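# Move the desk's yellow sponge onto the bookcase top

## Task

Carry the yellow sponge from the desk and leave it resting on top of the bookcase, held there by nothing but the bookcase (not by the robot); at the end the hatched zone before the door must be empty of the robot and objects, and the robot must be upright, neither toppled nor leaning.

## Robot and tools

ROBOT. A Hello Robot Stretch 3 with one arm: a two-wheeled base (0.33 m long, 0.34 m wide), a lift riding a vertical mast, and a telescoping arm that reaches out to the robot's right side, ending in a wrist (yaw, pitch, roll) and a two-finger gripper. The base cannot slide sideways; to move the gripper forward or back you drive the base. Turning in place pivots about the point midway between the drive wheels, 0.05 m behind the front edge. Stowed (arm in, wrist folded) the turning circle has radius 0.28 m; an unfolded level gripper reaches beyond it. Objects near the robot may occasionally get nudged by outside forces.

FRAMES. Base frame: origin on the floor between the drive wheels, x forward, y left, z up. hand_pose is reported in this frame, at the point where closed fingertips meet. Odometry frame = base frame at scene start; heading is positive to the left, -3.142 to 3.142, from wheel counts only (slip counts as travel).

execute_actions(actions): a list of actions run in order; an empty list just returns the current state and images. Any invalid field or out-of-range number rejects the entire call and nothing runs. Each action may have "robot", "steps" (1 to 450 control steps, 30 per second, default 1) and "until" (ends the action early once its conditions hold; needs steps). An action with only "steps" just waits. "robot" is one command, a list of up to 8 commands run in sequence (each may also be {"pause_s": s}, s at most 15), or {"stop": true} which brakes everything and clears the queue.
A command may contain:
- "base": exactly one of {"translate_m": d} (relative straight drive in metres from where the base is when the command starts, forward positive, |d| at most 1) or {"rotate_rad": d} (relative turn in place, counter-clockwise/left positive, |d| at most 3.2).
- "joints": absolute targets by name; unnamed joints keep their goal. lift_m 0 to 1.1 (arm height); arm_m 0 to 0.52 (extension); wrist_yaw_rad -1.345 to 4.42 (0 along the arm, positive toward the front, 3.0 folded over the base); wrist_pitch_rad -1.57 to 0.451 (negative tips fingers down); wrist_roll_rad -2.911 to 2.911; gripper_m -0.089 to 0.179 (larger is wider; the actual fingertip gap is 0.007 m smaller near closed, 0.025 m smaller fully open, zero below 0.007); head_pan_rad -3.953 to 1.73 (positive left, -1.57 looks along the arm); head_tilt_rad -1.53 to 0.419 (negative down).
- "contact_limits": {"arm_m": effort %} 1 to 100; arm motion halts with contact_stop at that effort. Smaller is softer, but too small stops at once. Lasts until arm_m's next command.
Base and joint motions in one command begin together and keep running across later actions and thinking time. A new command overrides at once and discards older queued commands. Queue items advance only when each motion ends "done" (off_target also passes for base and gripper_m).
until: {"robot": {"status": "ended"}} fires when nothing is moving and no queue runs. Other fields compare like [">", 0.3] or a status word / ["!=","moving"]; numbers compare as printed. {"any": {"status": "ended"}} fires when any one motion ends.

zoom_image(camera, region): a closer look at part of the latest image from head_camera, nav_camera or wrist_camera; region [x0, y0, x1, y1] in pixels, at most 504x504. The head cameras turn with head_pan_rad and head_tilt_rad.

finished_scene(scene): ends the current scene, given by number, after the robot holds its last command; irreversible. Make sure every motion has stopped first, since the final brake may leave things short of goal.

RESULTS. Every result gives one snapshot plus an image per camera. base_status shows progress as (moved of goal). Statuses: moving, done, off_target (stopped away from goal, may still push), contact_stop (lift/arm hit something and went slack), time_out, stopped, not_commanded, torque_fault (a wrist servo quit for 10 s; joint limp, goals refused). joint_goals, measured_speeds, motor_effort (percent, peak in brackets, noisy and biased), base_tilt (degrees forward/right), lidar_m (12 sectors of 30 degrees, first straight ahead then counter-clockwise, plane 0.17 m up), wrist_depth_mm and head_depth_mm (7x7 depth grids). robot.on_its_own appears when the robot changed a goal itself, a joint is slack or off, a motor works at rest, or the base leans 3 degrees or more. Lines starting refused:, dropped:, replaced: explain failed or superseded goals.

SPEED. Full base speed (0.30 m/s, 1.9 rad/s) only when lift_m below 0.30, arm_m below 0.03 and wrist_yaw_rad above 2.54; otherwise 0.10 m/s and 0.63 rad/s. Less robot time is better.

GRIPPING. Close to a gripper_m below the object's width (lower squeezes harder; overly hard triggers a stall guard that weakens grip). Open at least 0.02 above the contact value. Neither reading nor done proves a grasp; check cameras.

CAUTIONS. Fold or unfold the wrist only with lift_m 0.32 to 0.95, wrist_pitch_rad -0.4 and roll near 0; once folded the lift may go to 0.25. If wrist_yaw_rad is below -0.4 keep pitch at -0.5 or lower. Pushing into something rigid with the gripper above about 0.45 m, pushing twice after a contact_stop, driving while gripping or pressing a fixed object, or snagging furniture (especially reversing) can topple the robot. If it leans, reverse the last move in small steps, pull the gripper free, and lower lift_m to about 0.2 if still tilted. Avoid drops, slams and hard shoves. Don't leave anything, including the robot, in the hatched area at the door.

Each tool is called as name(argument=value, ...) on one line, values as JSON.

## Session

execute_actions(actions=[])

Scene clock: 0.00 s.
robot.base_odometry: x=+0.000 y=+0.000 heading=+0.000 (m, m, rad; robot's odometry frame)
robot.turned_by_wheels: +0.000 (rad since the last result)
robot.turned_by_imu: +0.000 (rad since the last result)
robot.base_tilt: forward=+0.6 right=+1.1 (deg)
robot.lidar_m: 1.17 1.48 2.18 2.15 2.10 1.90 1.89 2.11 2.16 2.31 2.28 1.89
robot.head_depth_mm: 1774 1778 1771 1746 1741 1723 1722 / 1789 1815 1806 1785 1775 1767 1747 / 1853 1862 1845 1830 1814 1803 1633 / 1870 1894 1875 1870 1854 1839 1611 / 1874 1927 1916 1903 1892 1881 1611 / 1884 1990 1985 1948 1935 1930 1593 / 1887 2035 2018 2012 1991 1979 1592
robot.base_status: not_commanded
robot.joint_positions: lift_m=+0.396 arm_m=-0.002 wrist_yaw_rad=+2.950 wrist_pitch_rad=-0.534 wrist_roll_rad=+0.013 gripper_m=+0.037 head_pan_rad=+0.004 head_tilt_rad=+0.014
robot.joint_goals: lift_m=+0.396 arm_m=-0.002 wrist_yaw_rad=+2.950 wrist_pitch_rad=-0.534 wrist_roll_rad=+0.013 gripper_m=+0.037 head_pan_rad=+0.004 head_tilt_rad=+0.014
robot.joint_status: lift_m=not_commanded arm_m=not_commanded wrist_yaw_rad=not_commanded wrist_pitch_rad=not_commanded wrist_roll_rad=not_commanded gripper_m=not_commanded head_pan_rad=not_commanded head_tilt_rad=not_commanded
robot.measured_speeds: translate_m=+0.000 rotate_rad=+0.000 lift_m=+0.000 arm_m=+0.000 wrist_yaw_rad=+0.000 wrist_pitch_rad=+0.000 wrist_roll_rad=+0.000 head_pan_rad=+0.000 head_tilt_rad=+0.000
robot: refusals=0 queue=idle queue_left=0
robot.motor_effort: left_wheel=+1 right_wheel=+0 lift_m=+21 arm_m=+1 wrist_yaw_rad=+1 wrist_pitch_rad=+7 wrist_roll_rad=+0 gripper_m=+1 head_pan_rad=+0 head_tilt_rad=+2 (%)
robot.hand_pose: x=+0.0184 y=+0.0616 z=+0.3832 quat_wxyz=(+0.252, +0.701, +0.119, +0.657) (m; robot's base frame)
robot.wrist_depth_mm: - - - - - - - / - - - - - - - / 934 - 944 979 966 - - / 766 783 794 809 798 827 840 / 655 671 693 682 719 692 692 / 588 577 - 593 596 600 605 / 511 533 - 536 514 529 538
pictures: head_camera (sideways: a quarter turn clockwise sets it upright), nav_camera (sideways: a quarter turn counterclockwise sets it upright), wrist_camera
Images, in order (width x height): head_camera 896x504, nav_camera 672x504, wrist_camera 644x364.

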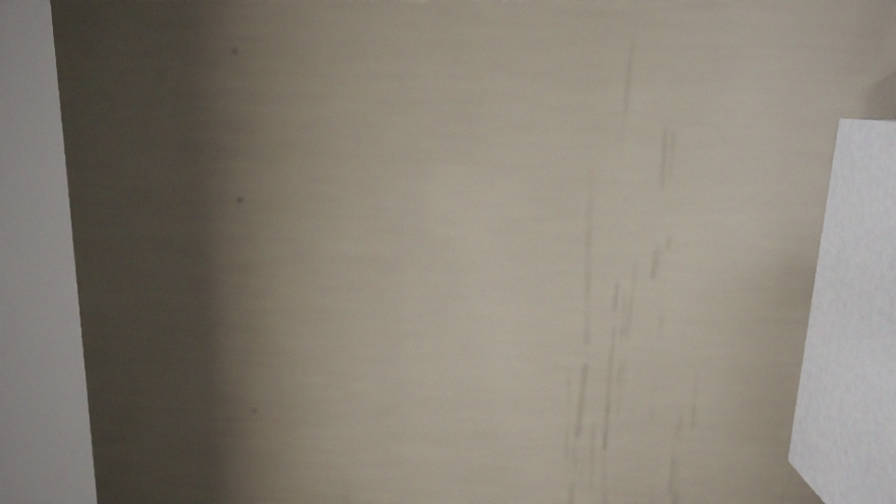

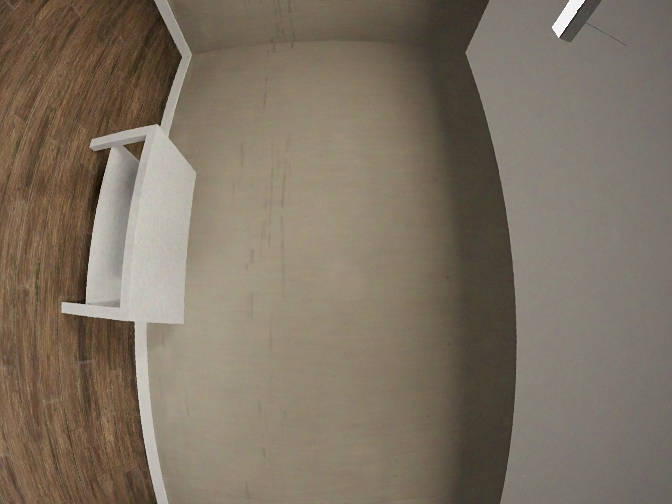

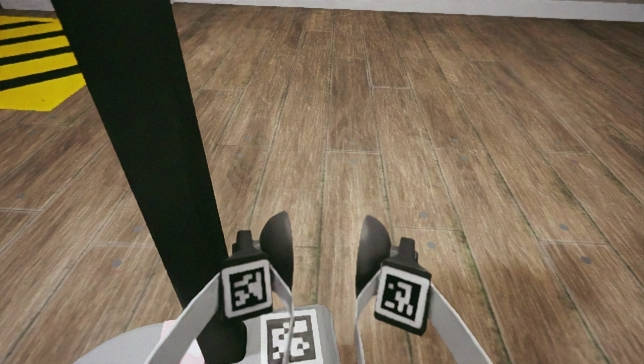

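execute_actions(actions=[{"robot":{"joints":{"head_pan_rad":-1.8,"head_tilt_rad":-0.4,"lift_m":0.29,"wrist_pitch_rad":-0.4}},"steps":450,"until":{"robot":{"status":"ended"}}}])

Scene clock: 2.83 s.
robot.base_odometry: x=+0.000 y=+0.000 heading=+0.000 (m, m, rad; robot's odometry frame)
robot.turned_by_wheels: +0.000 (rad since the last result)
robot.turned_by_imu: +0.000 (rad since the last result)
robot.base_tilt: forward=+0.6 right=+1.1 (deg)
robot.lidar_m: 1.17 1.48 2.18 2.16 2.10 1.89 1.89 2.11 2.17 2.31 2.27 1.89
robot.head_depth_mm: 2245 2407 2558 2751 2419 1816 1461 / 2247 2376 2532 2744 2417 1817 1461 / 2233 2378 2494 2717 2346 1803 1456 / 2241 2390 2507 2737 2389 1798 1449 / 2218 2383 2485 2735 2391 1791 1447 / 2225 2379 2472 2734 2369 1798 1447 / 2239 2381 2464 2741 2341 1784 1433
robot.base_status: not_commanded
robot.joint_positions: lift_m=+0.291 arm_m=-0.002 wrist_yaw_rad=+2.950 wrist_pitch_rad=-0.421 wrist_roll_rad=+0.013 gripper_m=+0.037 head_pan_rad=-1.793 head_tilt_rad=-0.395
robot.joint_goals: lift_m=+0.290 arm_m=-0.002 wrist_yaw_rad=+2.950 wrist_pitch_rad=-0.400 wrist_roll_rad=+0.013 gripper_m=+0.037 head_pan_rad=-1.800 head_tilt_rad=-0.400
robot.joint_status: lift_m=done arm_m=not_commanded wrist_yaw_rad=not_commanded wrist_pitch_rad=done wrist_roll_rad=not_commanded gripper_m=not_commanded head_pan_rad=done head_tilt_rad=done
robot.measured_speeds: translate_m=+0.000 rotate_rad=+0.000 lift_m=+0.000 arm_m=+0.000 wrist_yaw_rad=+0.000 wrist_pitch_rad=+0.000 wrist_roll_rad=+0.000 head_pan_rad=+0.000 head_tilt_rad=+0.000
robot: refusals=0 queue=done queue_left=0
robot.motor_effort: left_wheel=+0(0) right_wheel=+0(1) lift_m=+11(18) arm_m=+1(1) wrist_yaw_rad=+0(0) wrist_pitch_rad=+10(12) wrist_roll_rad=+0(0) gripper_m=+0(0) head_pan_rad=-3(35) head_tilt_rad=-3(30) (%)
robot.hand_pose: x=+0.0214 y=+0.0772 z=+0.3026 quat_wxyz=(+0.214, +0.707, +0.080, +0.670) (m; robot's base frame)
robot.wrist_depth_mm: - - - - - - - / - - - - - - - / 943 - 985 994 - - - / 748 - 751 776 781 793 818 / 594 606 646 626 655 637 634 / 511 512 - 531 531 528 540 / 451 - - - 455 463 470
pictures: head_camera (sideways: a quarter turn clockwise sets it upright), nav_camera (sideways: a quarter turn counterclockwise sets it upright), wrist_camera
Images, in order (width x height): head_camera 896x504, nav_camera 672x504, wrist_camera 644x364.

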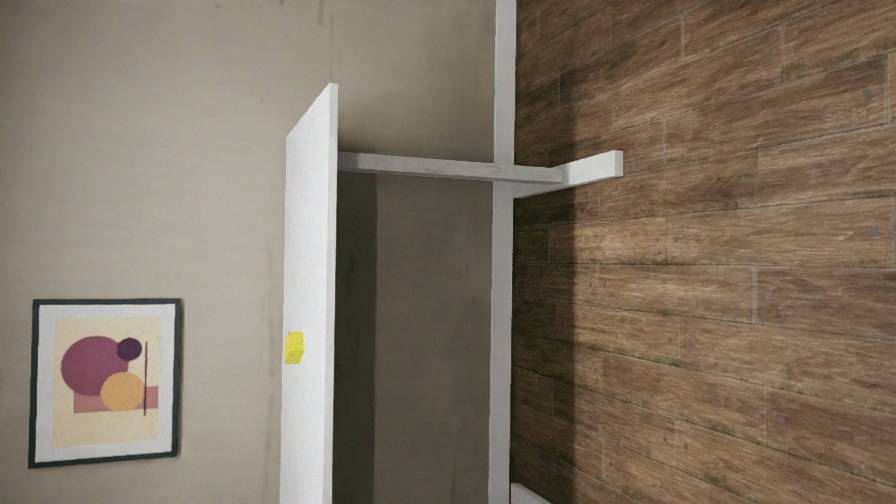

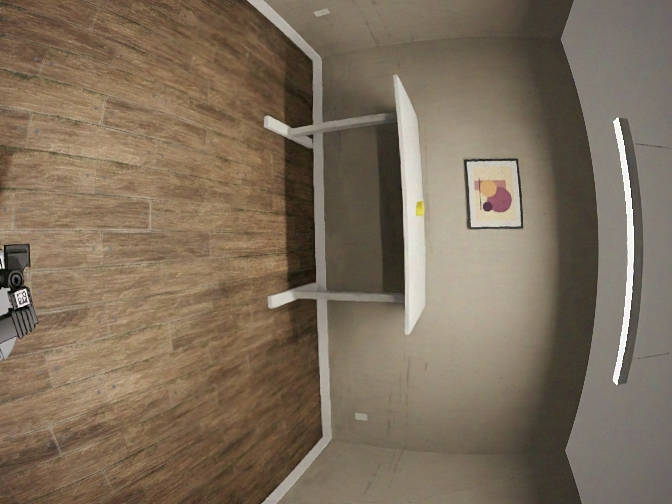

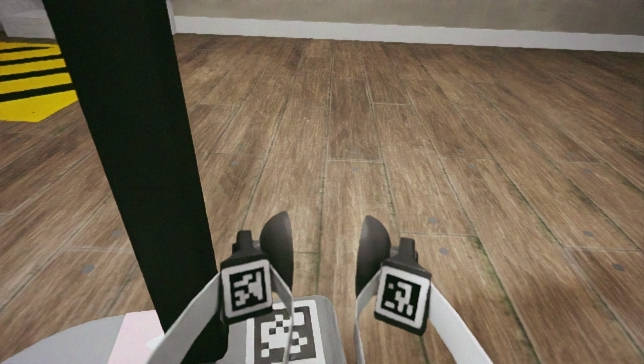

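execute_actions(actions=[{"robot":[{"base":{"rotate_rad":-1.66}},{"base":{"translate_m":1}},{"base":{"translate_m":0.42},"joints":{"lift_m":0.9}},{"base":{"rotate_rad":1.59},"joints":{"head_pan_rad":-1.5,"head_tilt_rad":-0.6,"lift_m":1.03,"wrist_yaw_rad":2.0}},{"joints":{"wrist_yaw_rad":0,"arm_m":0.15,"gripper_m":0.17}}],"steps":450},{"steps":450,"until":{"robot":{"status":"ended"}}}])

Scene clock: 24.80 s.
robot.base_odometry: x=-0.126 y=-1.414 heading=-0.070 (m, m, rad; robot's odometry frame)
robot.turned_by_wheels: -0.070 (rad since the last result)
robot.turned_by_imu: -0.059 (rad since the last result)
robot.base_tilt: forward=+0.6 right=+1.1 (deg)
robot.lidar_m: 1.72 1.87 1.75 3.48 2.59 2.07 2.05 1.51 0.86 1.20 1.03 1.75
robot.head_depth_mm: 968 - - - 492 1467 1267 / 983 1056 - - 491 1506 1265 / 1002 1094 734 - 505 1501 1270 / 1028 1125 891 606 505 1498 1263 / 1051 1155 886 629 521 1490 1261 / 1071 1163 884 628 538 1489 1260 / 1096 1189 879 626 537 1491 1260
robot.base_status: done (rotate_rad +1.5898 of +1.5900)
robot.joint_positions: lift_m=+1.030 arm_m=+0.150 wrist_yaw_rad=+0.002 wrist_pitch_rad=-0.419 wrist_roll_rad=+0.013 gripper_m=+0.170 head_pan_rad=-1.507 head_tilt_rad=-0.592
robot.joint_goals: lift_m=+1.030 arm_m=+0.150 wrist_yaw_rad=+0.000 wrist_pitch_rad=-0.400 wrist_roll_rad=+0.013 gripper_m=+0.170 head_pan_rad=-1.500 head_tilt_rad=-0.600
robot.joint_status: lift_m=done arm_m=done wrist_yaw_rad=done wrist_pitch_rad=done wrist_roll_rad=not_commanded gripper_m=done head_pan_rad=done head_tilt_rad=done
robot.measured_speeds: translate_m=+0.000 rotate_rad=+0.000 lift_m=+0.000 arm_m=+0.000 wrist_yaw_rad=+0.000 wrist_pitch_rad=+0.000 wrist_roll_rad=+0.000 head_pan_rad=+0.000 head_tilt_rad=+0.000
robot: refusals=0 queue=done queue_left=0
robot.motor_effort: left_wheel=-2(8) right_wheel=+4(7) lift_m=+29(33) arm_m=+6(7) wrist_yaw_rad=-1(5) wrist_pitch_rad=+9(10) wrist_roll_rad=+0(0) gripper_m=+1(84) head_pan_rad=+3(21) head_tilt_rad=-4(24) (%)
robot.hand_pose: x=-0.0212 y=-0.5189 z=+1.0418 quat_wxyz=(+0.687, +0.147, -0.696, -0.148) (m; robot's base frame)
robot.wrist_depth_mm: 867 823 765 742 701 677 651 / 643 661 698 704 737 700 688 / 463 474 485 444 507 522 530 / 364 369 374 356 387 398 398 / 304 306 308 313 315 323 326 / - 257 260 262 265 267 278 / 213 222 223 226 230 226 -
pictures: head_camera (sideways: a quarter turn clockwise sets it upright), nav_camera (sideways: a quarter turn counterclockwise sets it upright), wrist_camera
Images, in order (width x height): head_camera 896x504, nav_camera 672x504, wrist_camera 644x364.

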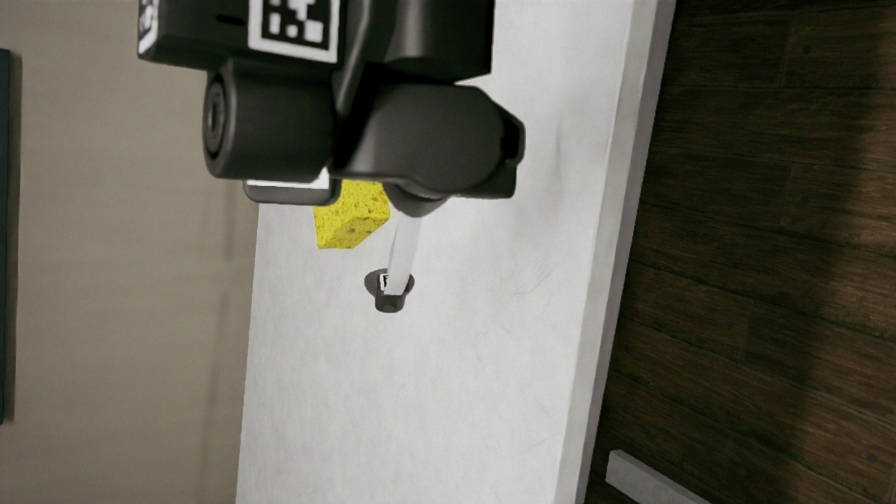

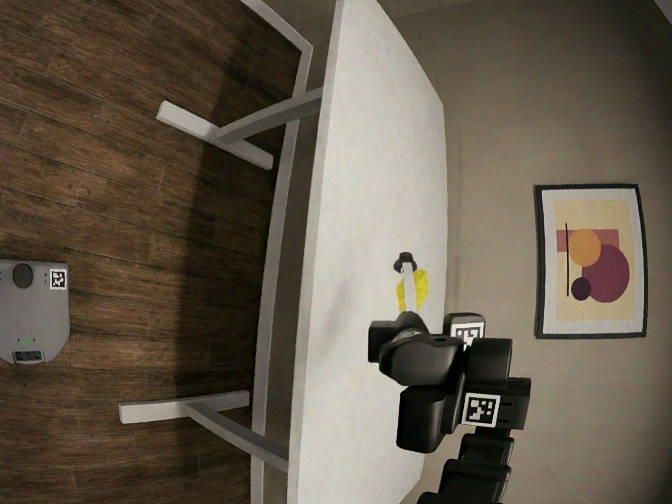

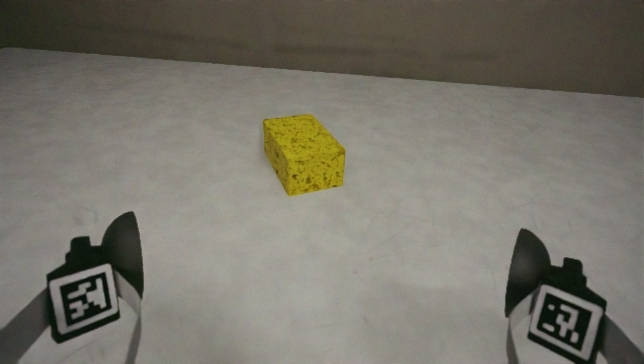

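execute_actions(actions=[{"robot":{"base":{"translate_m":-0.06},"joints":{"wrist_yaw_rad":0.4,"lift_m":0.995,"arm_m":0.37}},"steps":450,"until":{"robot":{"status":"ended"}}}])

Scene clock: 29.47 s.
robot.base_odometry: x=-0.186 y=-1.410 heading=-0.070 (m, m, rad; robot's odometry frame)
robot.turned_by_wheels: +0.000 (rad since the last result)
robot.turned_by_imu: +0.000 (rad since the last result)
robot.base_tilt: forward=+0.6 right=+1.2 (deg)
robot.lidar_m: 1.79 1.81 1.79 3.48 2.52 2.01 1.99 1.51 0.83 1.19 1.07 1.81
robot.head_depth_mm: 960 1018 830 637 492 1466 1275 / 981 - 804 636 491 1505 1269 / 1001 1070 - 634 490 1498 1270 / 1018 1113 774 631 504 1497 1264 / 1041 1143 940 629 520 1496 1264 / 1063 1162 884 626 519 1492 1268 / 1087 1184 879 624 537 1488 1256
robot.base_status: done (translate_m -0.0600 of -0.0600)
robot.joint_positions: lift_m=+0.996 arm_m=+0.370 wrist_yaw_rad=+0.399 wrist_pitch_rad=-0.419 wrist_roll_rad=+0.013 gripper_m=+0.170 head_pan_rad=-1.507 head_tilt_rad=-0.592
robot.joint_goals: lift_m=+0.995 arm_m=+0.370 wrist_yaw_rad=+0.400 wrist_pitch_rad=-0.400 wrist_roll_rad=+0.013 gripper_m=+0.170 head_pan_rad=-1.500 head_tilt_rad=-0.600
robot.joint_status: lift_m=done arm_m=done wrist_yaw_rad=done wrist_pitch_rad=done wrist_roll_rad=not_commanded gripper_m=done head_pan_rad=done head_tilt_rad=done
robot.measured_speeds: translate_m=+0.000 rotate_rad=+0.000 lift_m=+0.000 arm_m=+0.000 wrist_yaw_rad=+0.000 wrist_pitch_rad=+0.000 wrist_roll_rad=+0.000 head_pan_rad=+0.000 head_tilt_rad=+0.000
robot: refusals=0 queue=done queue_left=0
robot.motor_effort: left_wheel=-1(5) right_wheel=+2(4) lift_m=+11(30) arm_m=+6(6) wrist_yaw_rad=+1(3) wrist_pitch_rad=+9(9) wrist_roll_rad=+0(0) gripper_m=+1(1) head_pan_rad=+3(3) head_tilt_rad=-4(3) (%)
robot.hand_pose: x=+0.0657 y=-0.7213 z=+1.0079 quat_wxyz=(+0.703, +0.282, -0.653, -0.009) (m; robot's base frame)
robot.wrist_depth_mm: - 863 746 644 554 490 428 / 530 555 567 584 571 512 451 / 394 396 400 411 423 431 448 / 305 309 314 318 325 326 333 / 251 255 256 193 253 271 271 / - 214 216 161 214 223 231 / 179 184 186 160 182 188 -
pictures: head_camera (sideways: a quarter turn clockwise sets it upright), nav_camera (sideways: a quarter turn counterclockwise sets it upright), wrist_camera
Images, in order (width x height): head_camera 896x504, nav_camera 672x504, wrist_camera 644x364.

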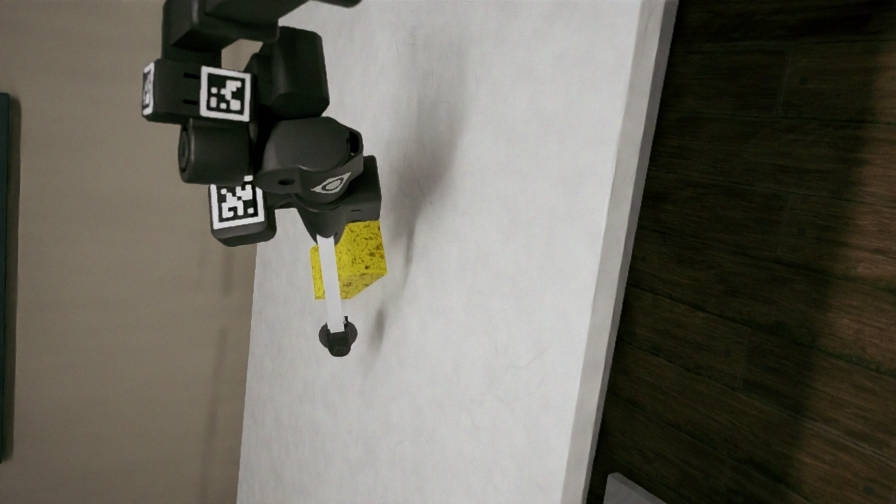

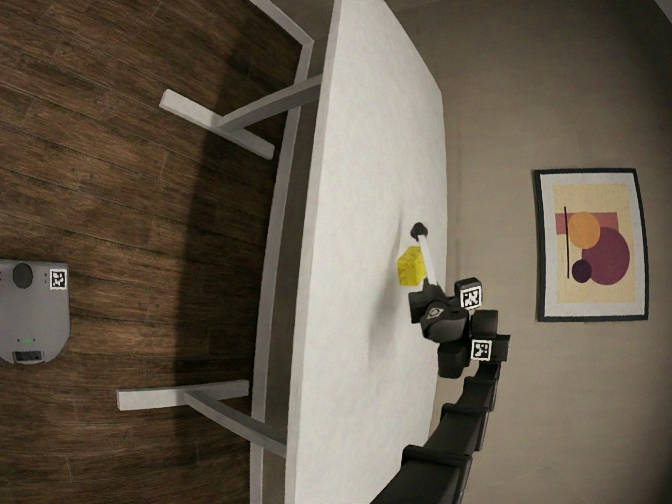

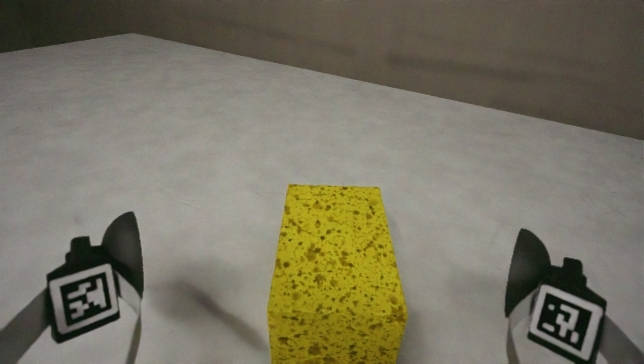

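execute_actions(actions=[{"robot":[{"joints":{"arm_m":0.41,"lift_m":0.968}},{"joints":{"gripper_m":0.02}},{"joints":{"lift_m":1.01}},{"base":{"rotate_rad":1.55},"joints":{"arm_m":0,"wrist_yaw_rad":1.5,"head_pan_rad":0.2,"head_tilt_rad":-0.3}}],"steps":450,"until":{"robot":{"status":"ended"}}}])

Scene clock: 39.10 s.
robot.base_odometry: x=-0.186 y=-1.410 heading=+1.480 (m, m, rad; robot's odometry frame)
robot.turned_by_wheels: +1.550 (rad since the last result)
robot.turned_by_imu: +1.551 (rad since the last result)
robot.base_tilt: forward=+0.6 right=+1.2 (deg)
robot.lidar_m: 3.47 2.56 2.02 2.00 1.53 0.83 1.19 1.07 1.81 1.79 1.92 1.80
robot.head_depth_mm: 3045 3207 3305 3459 2826 2010 1580 / 3132 3274 3423 3587 2815 2022 1576 / 3196 3344 3514 3717 2771 2006 1572 / 3307 3455 3603 3786 2758 2001 1561 / 3432 3591 3779 3876 2739 1993 1555 / 3467 3590 3653 3744 2724 1989 1562 / 2944 3050 3155 3260 2727 1976 1549
robot.base_status: done (rotate_rad +1.5499 of +1.5500)
robot.joint_positions: lift_m=+1.009 arm_m=+0.000 wrist_yaw_rad=+1.500 wrist_pitch_rad=-0.417 wrist_roll_rad=+0.013 gripper_m=+0.027 head_pan_rad=+0.193 head_tilt_rad=-0.310
robot.joint_goals: lift_m=+1.010 arm_m=+0.000 wrist_yaw_rad=+1.500 wrist_pitch_rad=-0.400 wrist_roll_rad=+0.013 gripper_m=+0.026 head_pan_rad=+0.200 head_tilt_rad=-0.300
robot.joint_status: lift_m=done arm_m=done wrist_yaw_rad=done wrist_pitch_rad=done wrist_roll_rad=not_commanded gripper_m=done head_pan_rad=done head_tilt_rad=done
robot.measured_speeds: translate_m=+0.000 rotate_rad=+0.000 lift_m=+0.000 arm_m=+0.000 wrist_yaw_rad=+0.000 wrist_pitch_rad=+0.000 wrist_roll_rad=+0.000 head_pan_rad=+0.000 head_tilt_rad=+0.000
robot: refusals=0 queue=done queue_left=0
robot.on_its_own: gripper_m is held at +0.026, not at your +0.020, by its stall guard, which is not easing now
robot.motor_effort: left_wheel=-2(6) right_wheel=+4(9) lift_m=+29(31) arm_m=-3(5) wrist_yaw_rad=+0(4) wrist_pitch_rad=+8(9) wrist_roll_rad=+0(0) gripper_m=-18(95) head_pan_rad=+3(33) head_tilt_rad=+5(30) (%)
robot.hand_pose: x=+0.2025 y=-0.1612 z=+1.0223 quat_wxyz=(+0.604, +0.581, -0.410, +0.360) (m; robot's base frame)
robot.wrist_depth_mm: - - - - - - - / - - - - - - - / - - - - - - - / - - - 187 - - - / - - - 154 - - - / - - 133 132 133 - - / - - - 114 118 - -
pictures: head_camera (sideways: a quarter turn clockwise sets it upright), nav_camera (sideways: a quarter turn counterclockwise sets it upright), wrist_camera
Images, in order (width x height): head_camera 896x504, nav_camera 672x504, wrist_camera 644x364.

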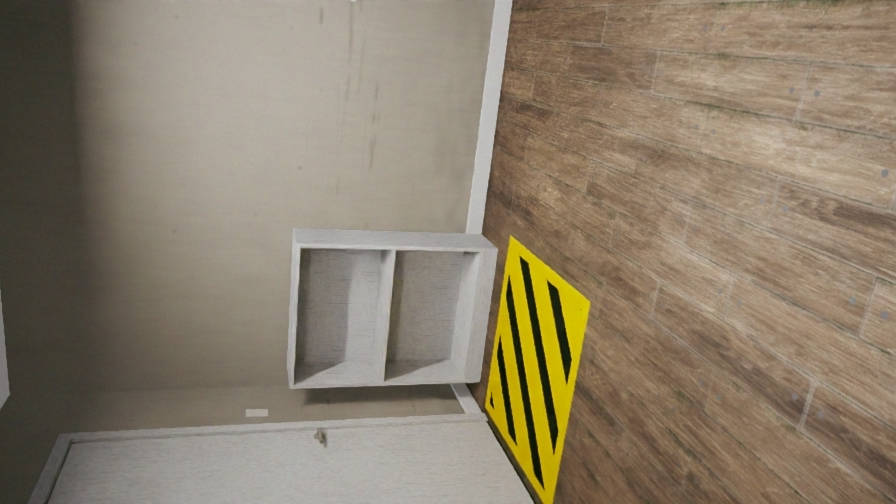

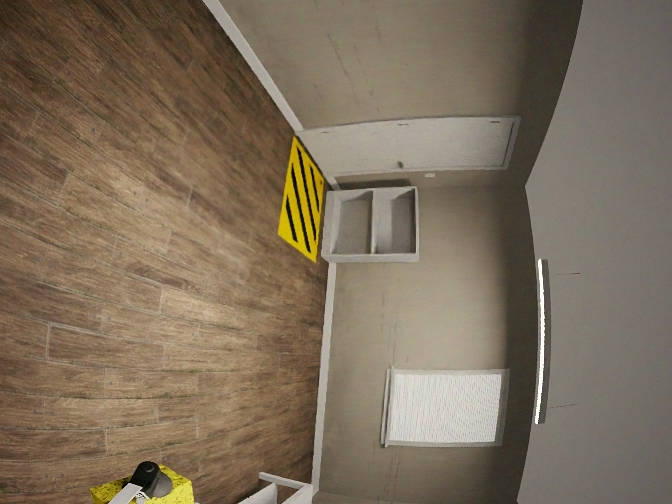

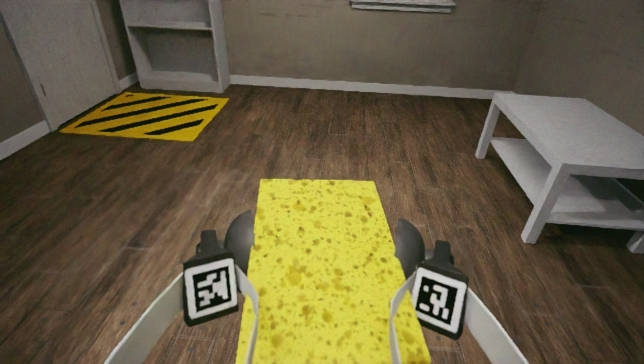

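execute_actions(actions=[{"robot":[{"base":{"rotate_rad":0.06},"joints":{"lift_m":0.95}},{"base":{"translate_m":0.55},"joints":{"lift_m":0.29,"wrist_yaw_rad":2.7}},{"base":{"translate_m":1}},{"base":{"translate_m":1}},{"base":{"translate_m":0.5},"joints":{"lift_m":0.93}},{"base":{"rotate_rad":2.45},"joints":{"wrist_yaw_rad":0,"lift_m":1.1,"arm_m":0.03,"wrist_pitch_rad":-0.3,"head_pan_rad":-1.4,"head_tilt_rad":-0.6}}],"steps":450},{"steps":450,"until":{"robot":{"status":"ended"}}},{"steps":450,"until":{"robot":{"status":"ended"}}}])

Scene clock: 71.17 s.
robot.base_odometry: x=-0.091 y=+1.638 heading=-2.294 (m, m, rad; robot's odometry frame)
robot.turned_by_wheels: +2.510 (rad since the last result)
robot.turned_by_imu: +2.522 (rad since the last result)
robot.base_tilt: forward=+0.6 right=+1.1 (deg)
robot.lidar_m: 2.10 3.75 3.27 1.75 2.22 0.83 0.61 0.59 0.61 0.59 1.32 1.50
robot.head_depth_mm: 894 - - - - 934 1124 / 1050 1070 395 652 752 875 1073 / 1265 1036 1045 1297 1014 1282 1093 / 1290 1143 1400 1309 1595 1421 1249 / 1253 1321 1460 1617 1724 1498 1260 / 1216 1324 1448 1620 1748 1490 1258 / 1170 1276 1391 1561 1711 1488 1261
robot.base_status: done (rotate_rad +2.4499 of +2.4500)
robot.joint_positions: lift_m=+1.099 arm_m=+0.030 wrist_yaw_rad=+0.001 wrist_pitch_rad=-0.322 wrist_roll_rad=+0.013 gripper_m=+0.027 head_pan_rad=-1.393 head_tilt_rad=-0.592
robot.joint_goals: lift_m=+1.100 arm_m=+0.030 wrist_yaw_rad=+0.000 wrist_pitch_rad=-0.300 wrist_roll_rad=+0.013 gripper_m=+0.026 head_pan_rad=-1.400 head_tilt_rad=-0.600
robot.joint_status: lift_m=done arm_m=done wrist_yaw_rad=done wrist_pitch_rad=done wrist_roll_rad=not_commanded gripper_m=done head_pan_rad=done head_tilt_rad=done
robot.measured_speeds: translate_m=+0.000 rotate_rad=+0.000 lift_m=+0.000 arm_m=+0.000 wrist_yaw_rad=+0.000 wrist_pitch_rad=+0.000 wrist_roll_rad=+0.000 head_pan_rad=+0.000 head_tilt_rad=+0.000
robot: refusals=0 queue=done queue_left=0
robot.on_its_own: gripper_m is held at +0.026, not at your +0.020, by its stall guard, which is not easing now
robot.motor_effort: left_wheel=-1(6) right_wheel=+3(10) lift_m=+29(31) arm_m=+5(4) wrist_yaw_rad=-1(3) wrist_pitch_rad=+11(11) wrist_roll_rad=+0(0) gripper_m=-18(19) head_pan_rad=-3(34) head_tilt_rad=-4(27) (%)
robot.hand_pose: x=-0.0212 y=-0.4102 z=+1.1342 quat_wxyz=(+0.694, +0.113, -0.702, -0.114) (m; robot's base frame)
robot.wrist_depth_mm: 926 - - 872 590 446 356 / 927 - 892 804 609 461 365 / 996 - - 549 555 476 375 / - - - 187 433 468 383 / - - - 154 451 500 394 / - - 133 131 134 517 406 / - - - 115 118 516 418
pictures: head_camera (sideways: a quarter turn clockwise sets it upright), nav_camera (sideways: a quarter turn counterclockwise sets it upright), wrist_camera
Images, in order (width x height): head_camera 896x504, nav_camera 672x504, wrist_camera 644x364.

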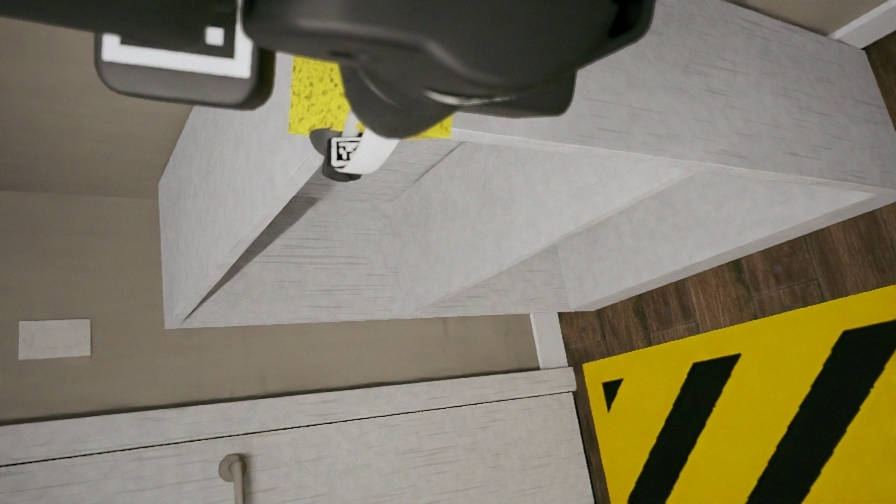

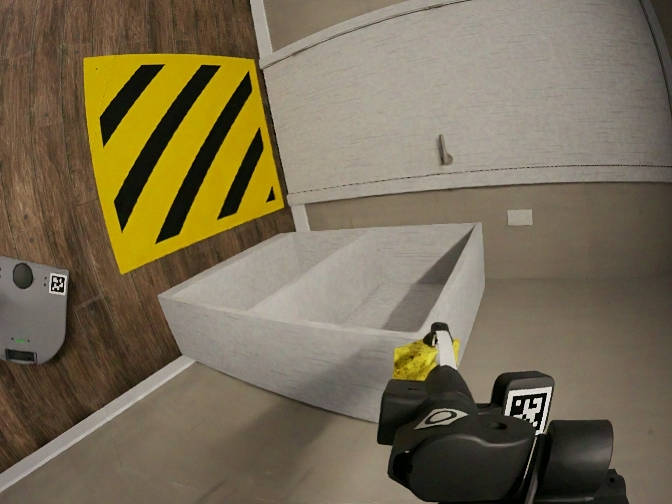

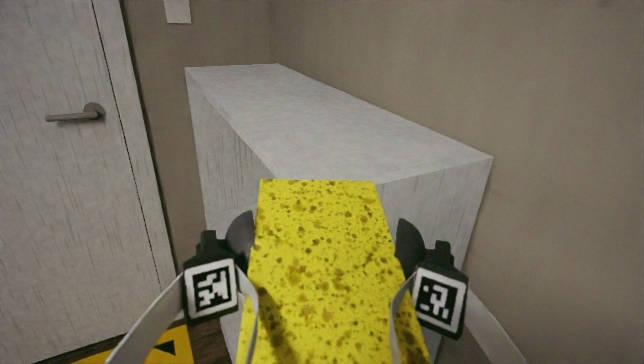

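execute_actions(actions=[{"robot":[{"base":{"translate_m":-0.05},"joints":{"arm_m":0.42}},{"joints":{"wrist_pitch_rad":-0.4}}],"steps":450,"until":{"robot":{"status":"ended"}}}])

Scene clock: 77.73 s.
robot.base_odometry: x=-0.058 y=+1.676 heading=-2.294 (m, m, rad; robot's odometry frame)
robot.turned_by_wheels: +0.000 (rad since the last result)
robot.turned_by_imu: +0.000 (rad since the last result)
robot.base_tilt: forward=+0.7 right=+1.1 (deg)
robot.lidar_m: 2.13 3.81 2.23 1.75 2.06 0.77 0.56 0.55 0.57 0.59 1.34 1.53
robot.head_depth_mm: - 805 649 704 822 969 1096 / 972 991 622 670 778 920 1132 / 1172 1034 648 678 750 875 1053 / 1315 1029 1416 1306 1085 1383 1221 / 1270 1275 1388 1502 1702 1497 1264 / 1241 1359 1486 1661 1767 1498 1267 / 1193 1298 1428 1591 1717 1491 1256
robot.base_status: done (translate_m -0.0500 of -0.0500)
robot.joint_positions: lift_m=+1.099 arm_m=+0.420 wrist_yaw_rad=+0.000 wrist_pitch_rad=-0.417 wrist_roll_rad=+0.013 gripper_m=+0.027 head_pan_rad=-1.393 head_tilt_rad=-0.592
robot.joint_goals: lift_m=+1.100 arm_m=+0.420 wrist_yaw_rad=+0.000 wrist_pitch_rad=-0.400 wrist_roll_rad=+0.013 gripper_m=+0.026 head_pan_rad=-1.400 head_tilt_rad=-0.600
robot.joint_status: lift_m=done arm_m=done wrist_yaw_rad=done wrist_pitch_rad=done wrist_roll_rad=not_commanded gripper_m=done head_pan_rad=done head_tilt_rad=done
robot.measured_speeds: translate_m=+0.000 rotate_rad=+0.000 lift_m=+0.000 arm_m=+0.000 wrist_yaw_rad=+0.000 wrist_pitch_rad=+0.000 wrist_roll_rad=+0.000 head_pan_rad=+0.000 head_tilt_rad=+0.000
robot: refusals=0 queue=done queue_left=0
robot.on_its_own: gripper_m is held at +0.026, not at your +0.020, by its stall guard, which is not easing now
robot.motor_effort: left_wheel=-2(6) right_wheel=+3(3) lift_m=+29(29) arm_m=+6(4) wrist_yaw_rad=+0(1) wrist_pitch_rad=+8(10) wrist_roll_rad=+0(0) gripper_m=-18(19) head_pan_rad=-2(2) head_tilt_rad=-4(4) (%)
robot.hand_pose: x=-0.0215 y=-0.7893 z=+1.1125 quat_wxyz=(+0.687, +0.146, -0.696, -0.147) (m; robot's base frame)
robot.wrist_depth_mm: 678 756 754 400 272 203 166 / 692 539 553 422 284 212 169 / 413 388 392 396 299 220 174 / 300 297 305 187 298 226 179 / 242 244 241 154 256 238 185 / 205 208 133 132 133 222 191 / 177 180 171 114 118 186 187
pictures: head_camera (sideways: a quarter turn clockwise sets it upright), nav_camera (sideways: a quarter turn counterclockwise sets it upright), wrist_camera
Images, in order (width x height): head_camera 896x504, nav_camera 672x504, wrist_camera 644x364.

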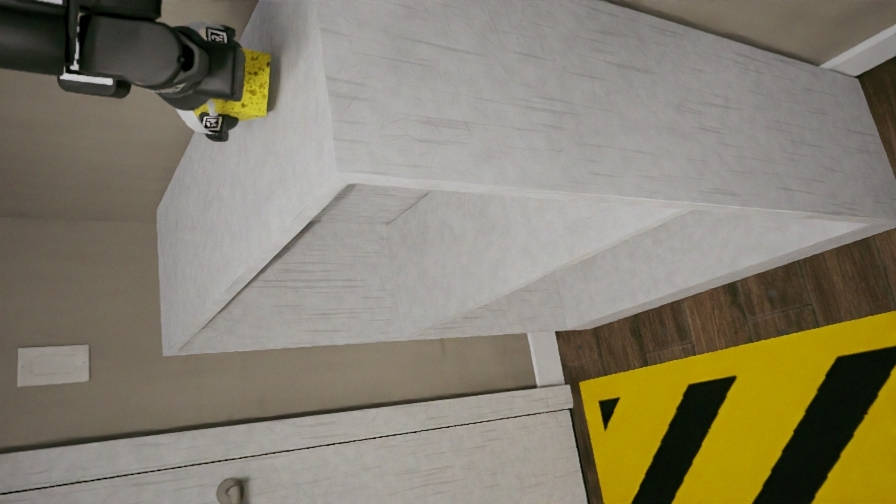

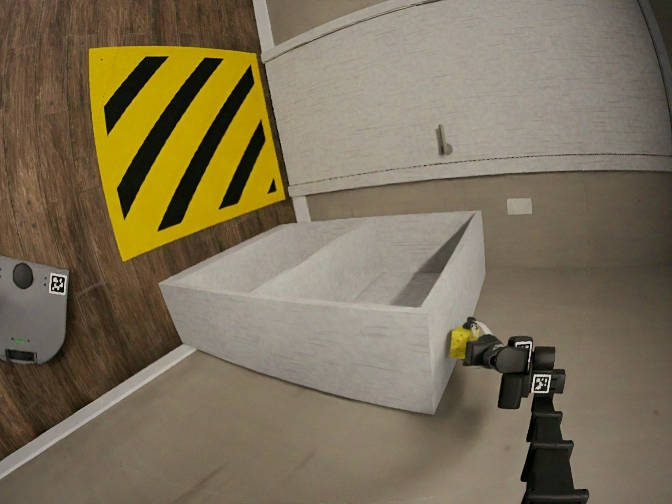

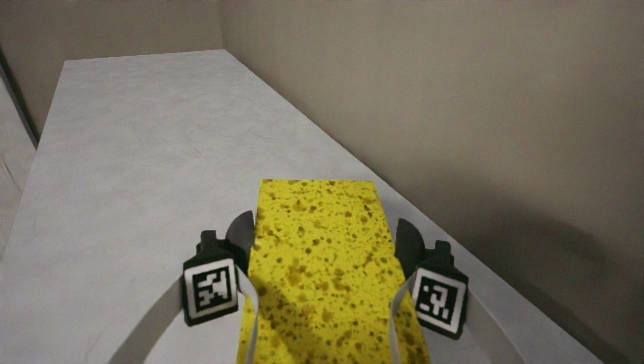

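execute_actions(actions=[{"robot":[{"joints":{"lift_m":1.077}},{"joints":{"gripper_m":0.12}},{"joints":{"lift_m":1.1,"arm_m":0.2}}],"steps":450,"until":{"robot":{"status":"ended"}}}])

Scene clock: 84.23 s.
robot.base_odometry: x=-0.058 y=+1.676 heading=-2.294 (m, m, rad; robot's odometry frame)
robot.turned_by_wheels: +0.000 (rad since the last result)
robot.turned_by_imu: +0.000 (rad since the last result)
robot.base_tilt: forward=+0.7 right=+1.1 (deg)
robot.lidar_m: 2.13 3.80 2.23 1.75 2.05 0.77 0.57 0.55 0.57 0.59 1.34 1.53
robot.head_depth_mm: - - 645 703 818 969 1095 / 969 985 613 671 774 921 1133 / 1167 1037 647 677 752 878 1053 / 1317 1030 1420 1308 1087 1384 1223 / 1279 1268 1387 1500 1707 1489 1260 / 1242 1357 1484 1650 1771 1491 1263 / 1191 1296 1427 1579 1716 1485 1259
robot.base_status: done (translate_m -0.0500 of -0.0500)
robot.joint_positions: lift_m=+1.099 arm_m=+0.200 wrist_yaw_rad=+0.000 wrist_pitch_rad=-0.416 wrist_roll_rad=+0.013 gripper_m=+0.120 head_pan_rad=-1.393 head_tilt_rad=-0.592
robot.joint_goals: lift_m=+1.100 arm_m=+0.200 wrist_yaw_rad=+0.000 wrist_pitch_rad=-0.400 wrist_roll_rad=+0.013 gripper_m=+0.120 head_pan_rad=-1.400 head_tilt_rad=-0.600
robot.joint_status: lift_m=done arm_m=done wrist_yaw_rad=done wrist_pitch_rad=done wrist_roll_rad=not_commanded gripper_m=done head_pan_rad=done head_tilt_rad=done
robot.measured_speeds: translate_m=+0.000 rotate_rad=+0.000 lift_m=+0.000 arm_m=+0.000 wrist_yaw_rad=+0.000 wrist_pitch_rad=+0.000 wrist_roll_rad=+0.000 head_pan_rad=+0.000 head_tilt_rad=+0.000
robot: refusals=0 queue=done queue_left=0
robot.motor_effort: left_wheel=-1(2) right_wheel=+3(2) lift_m=+30(31) arm_m=-3(3) wrist_yaw_rad=+0(0) wrist_pitch_rad=+8(8) wrist_roll_rad=+0(0) gripper_m=+0(81) head_pan_rad=-3(2) head_tilt_rad=-4(4) (%)
robot.hand_pose: x=-0.0215 y=-0.5698 z=+1.1125 quat_wxyz=(+0.687, +0.145, -0.696, -0.147) (m; robot's base frame)
robot.wrist_depth_mm: 808 893 906 613 419 314 255 / 860 920 560 564 432 326 261 / 932 985 397 319 406 337 270 / 984 - 306 308 316 324 276 / - - 248 251 276 341 286 / - - 224 254 315 349 294 / - - 248 290 382 424 299
pictures: head_camera (sideways: a quarter turn clockwise sets it upright), nav_camera (sideways: a quarter turn counterclockwise sets it upright), wrist_camera
Images, in order (width x height): head_camera 896x504, nav_camera 672x504, wrist_camera 644x364.

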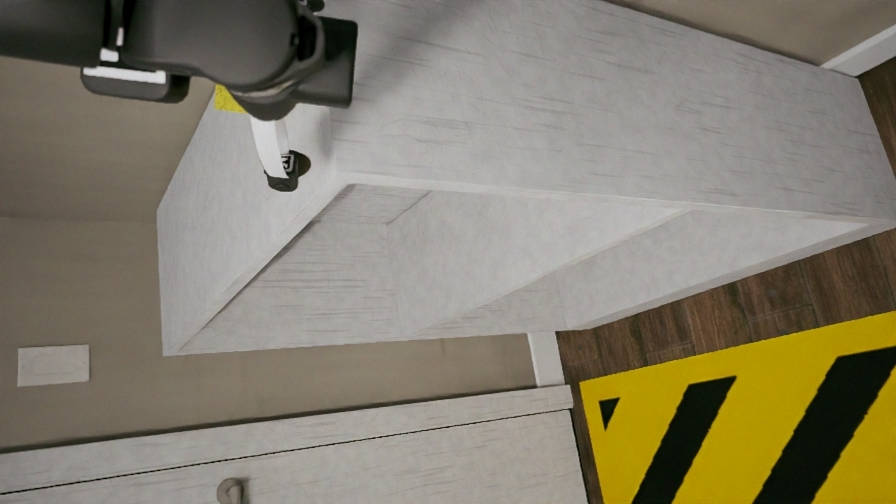

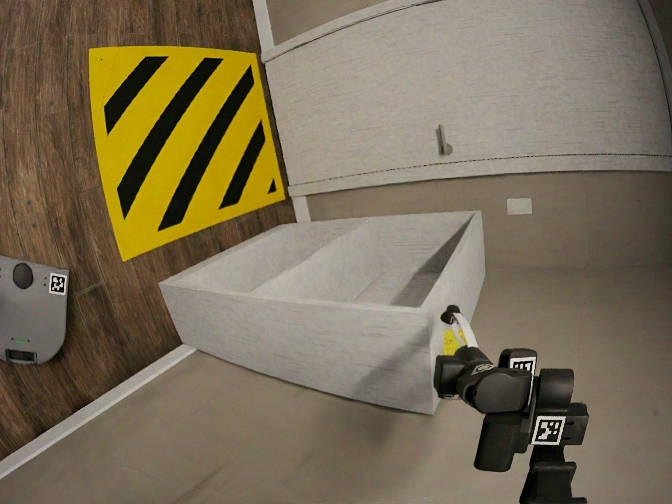

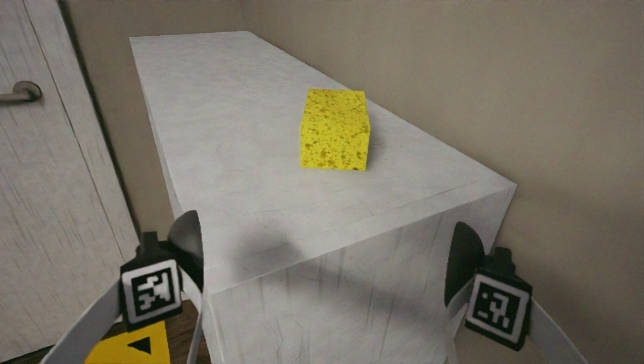

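finished_scene(scene=2)

The scene is finished: the task was done.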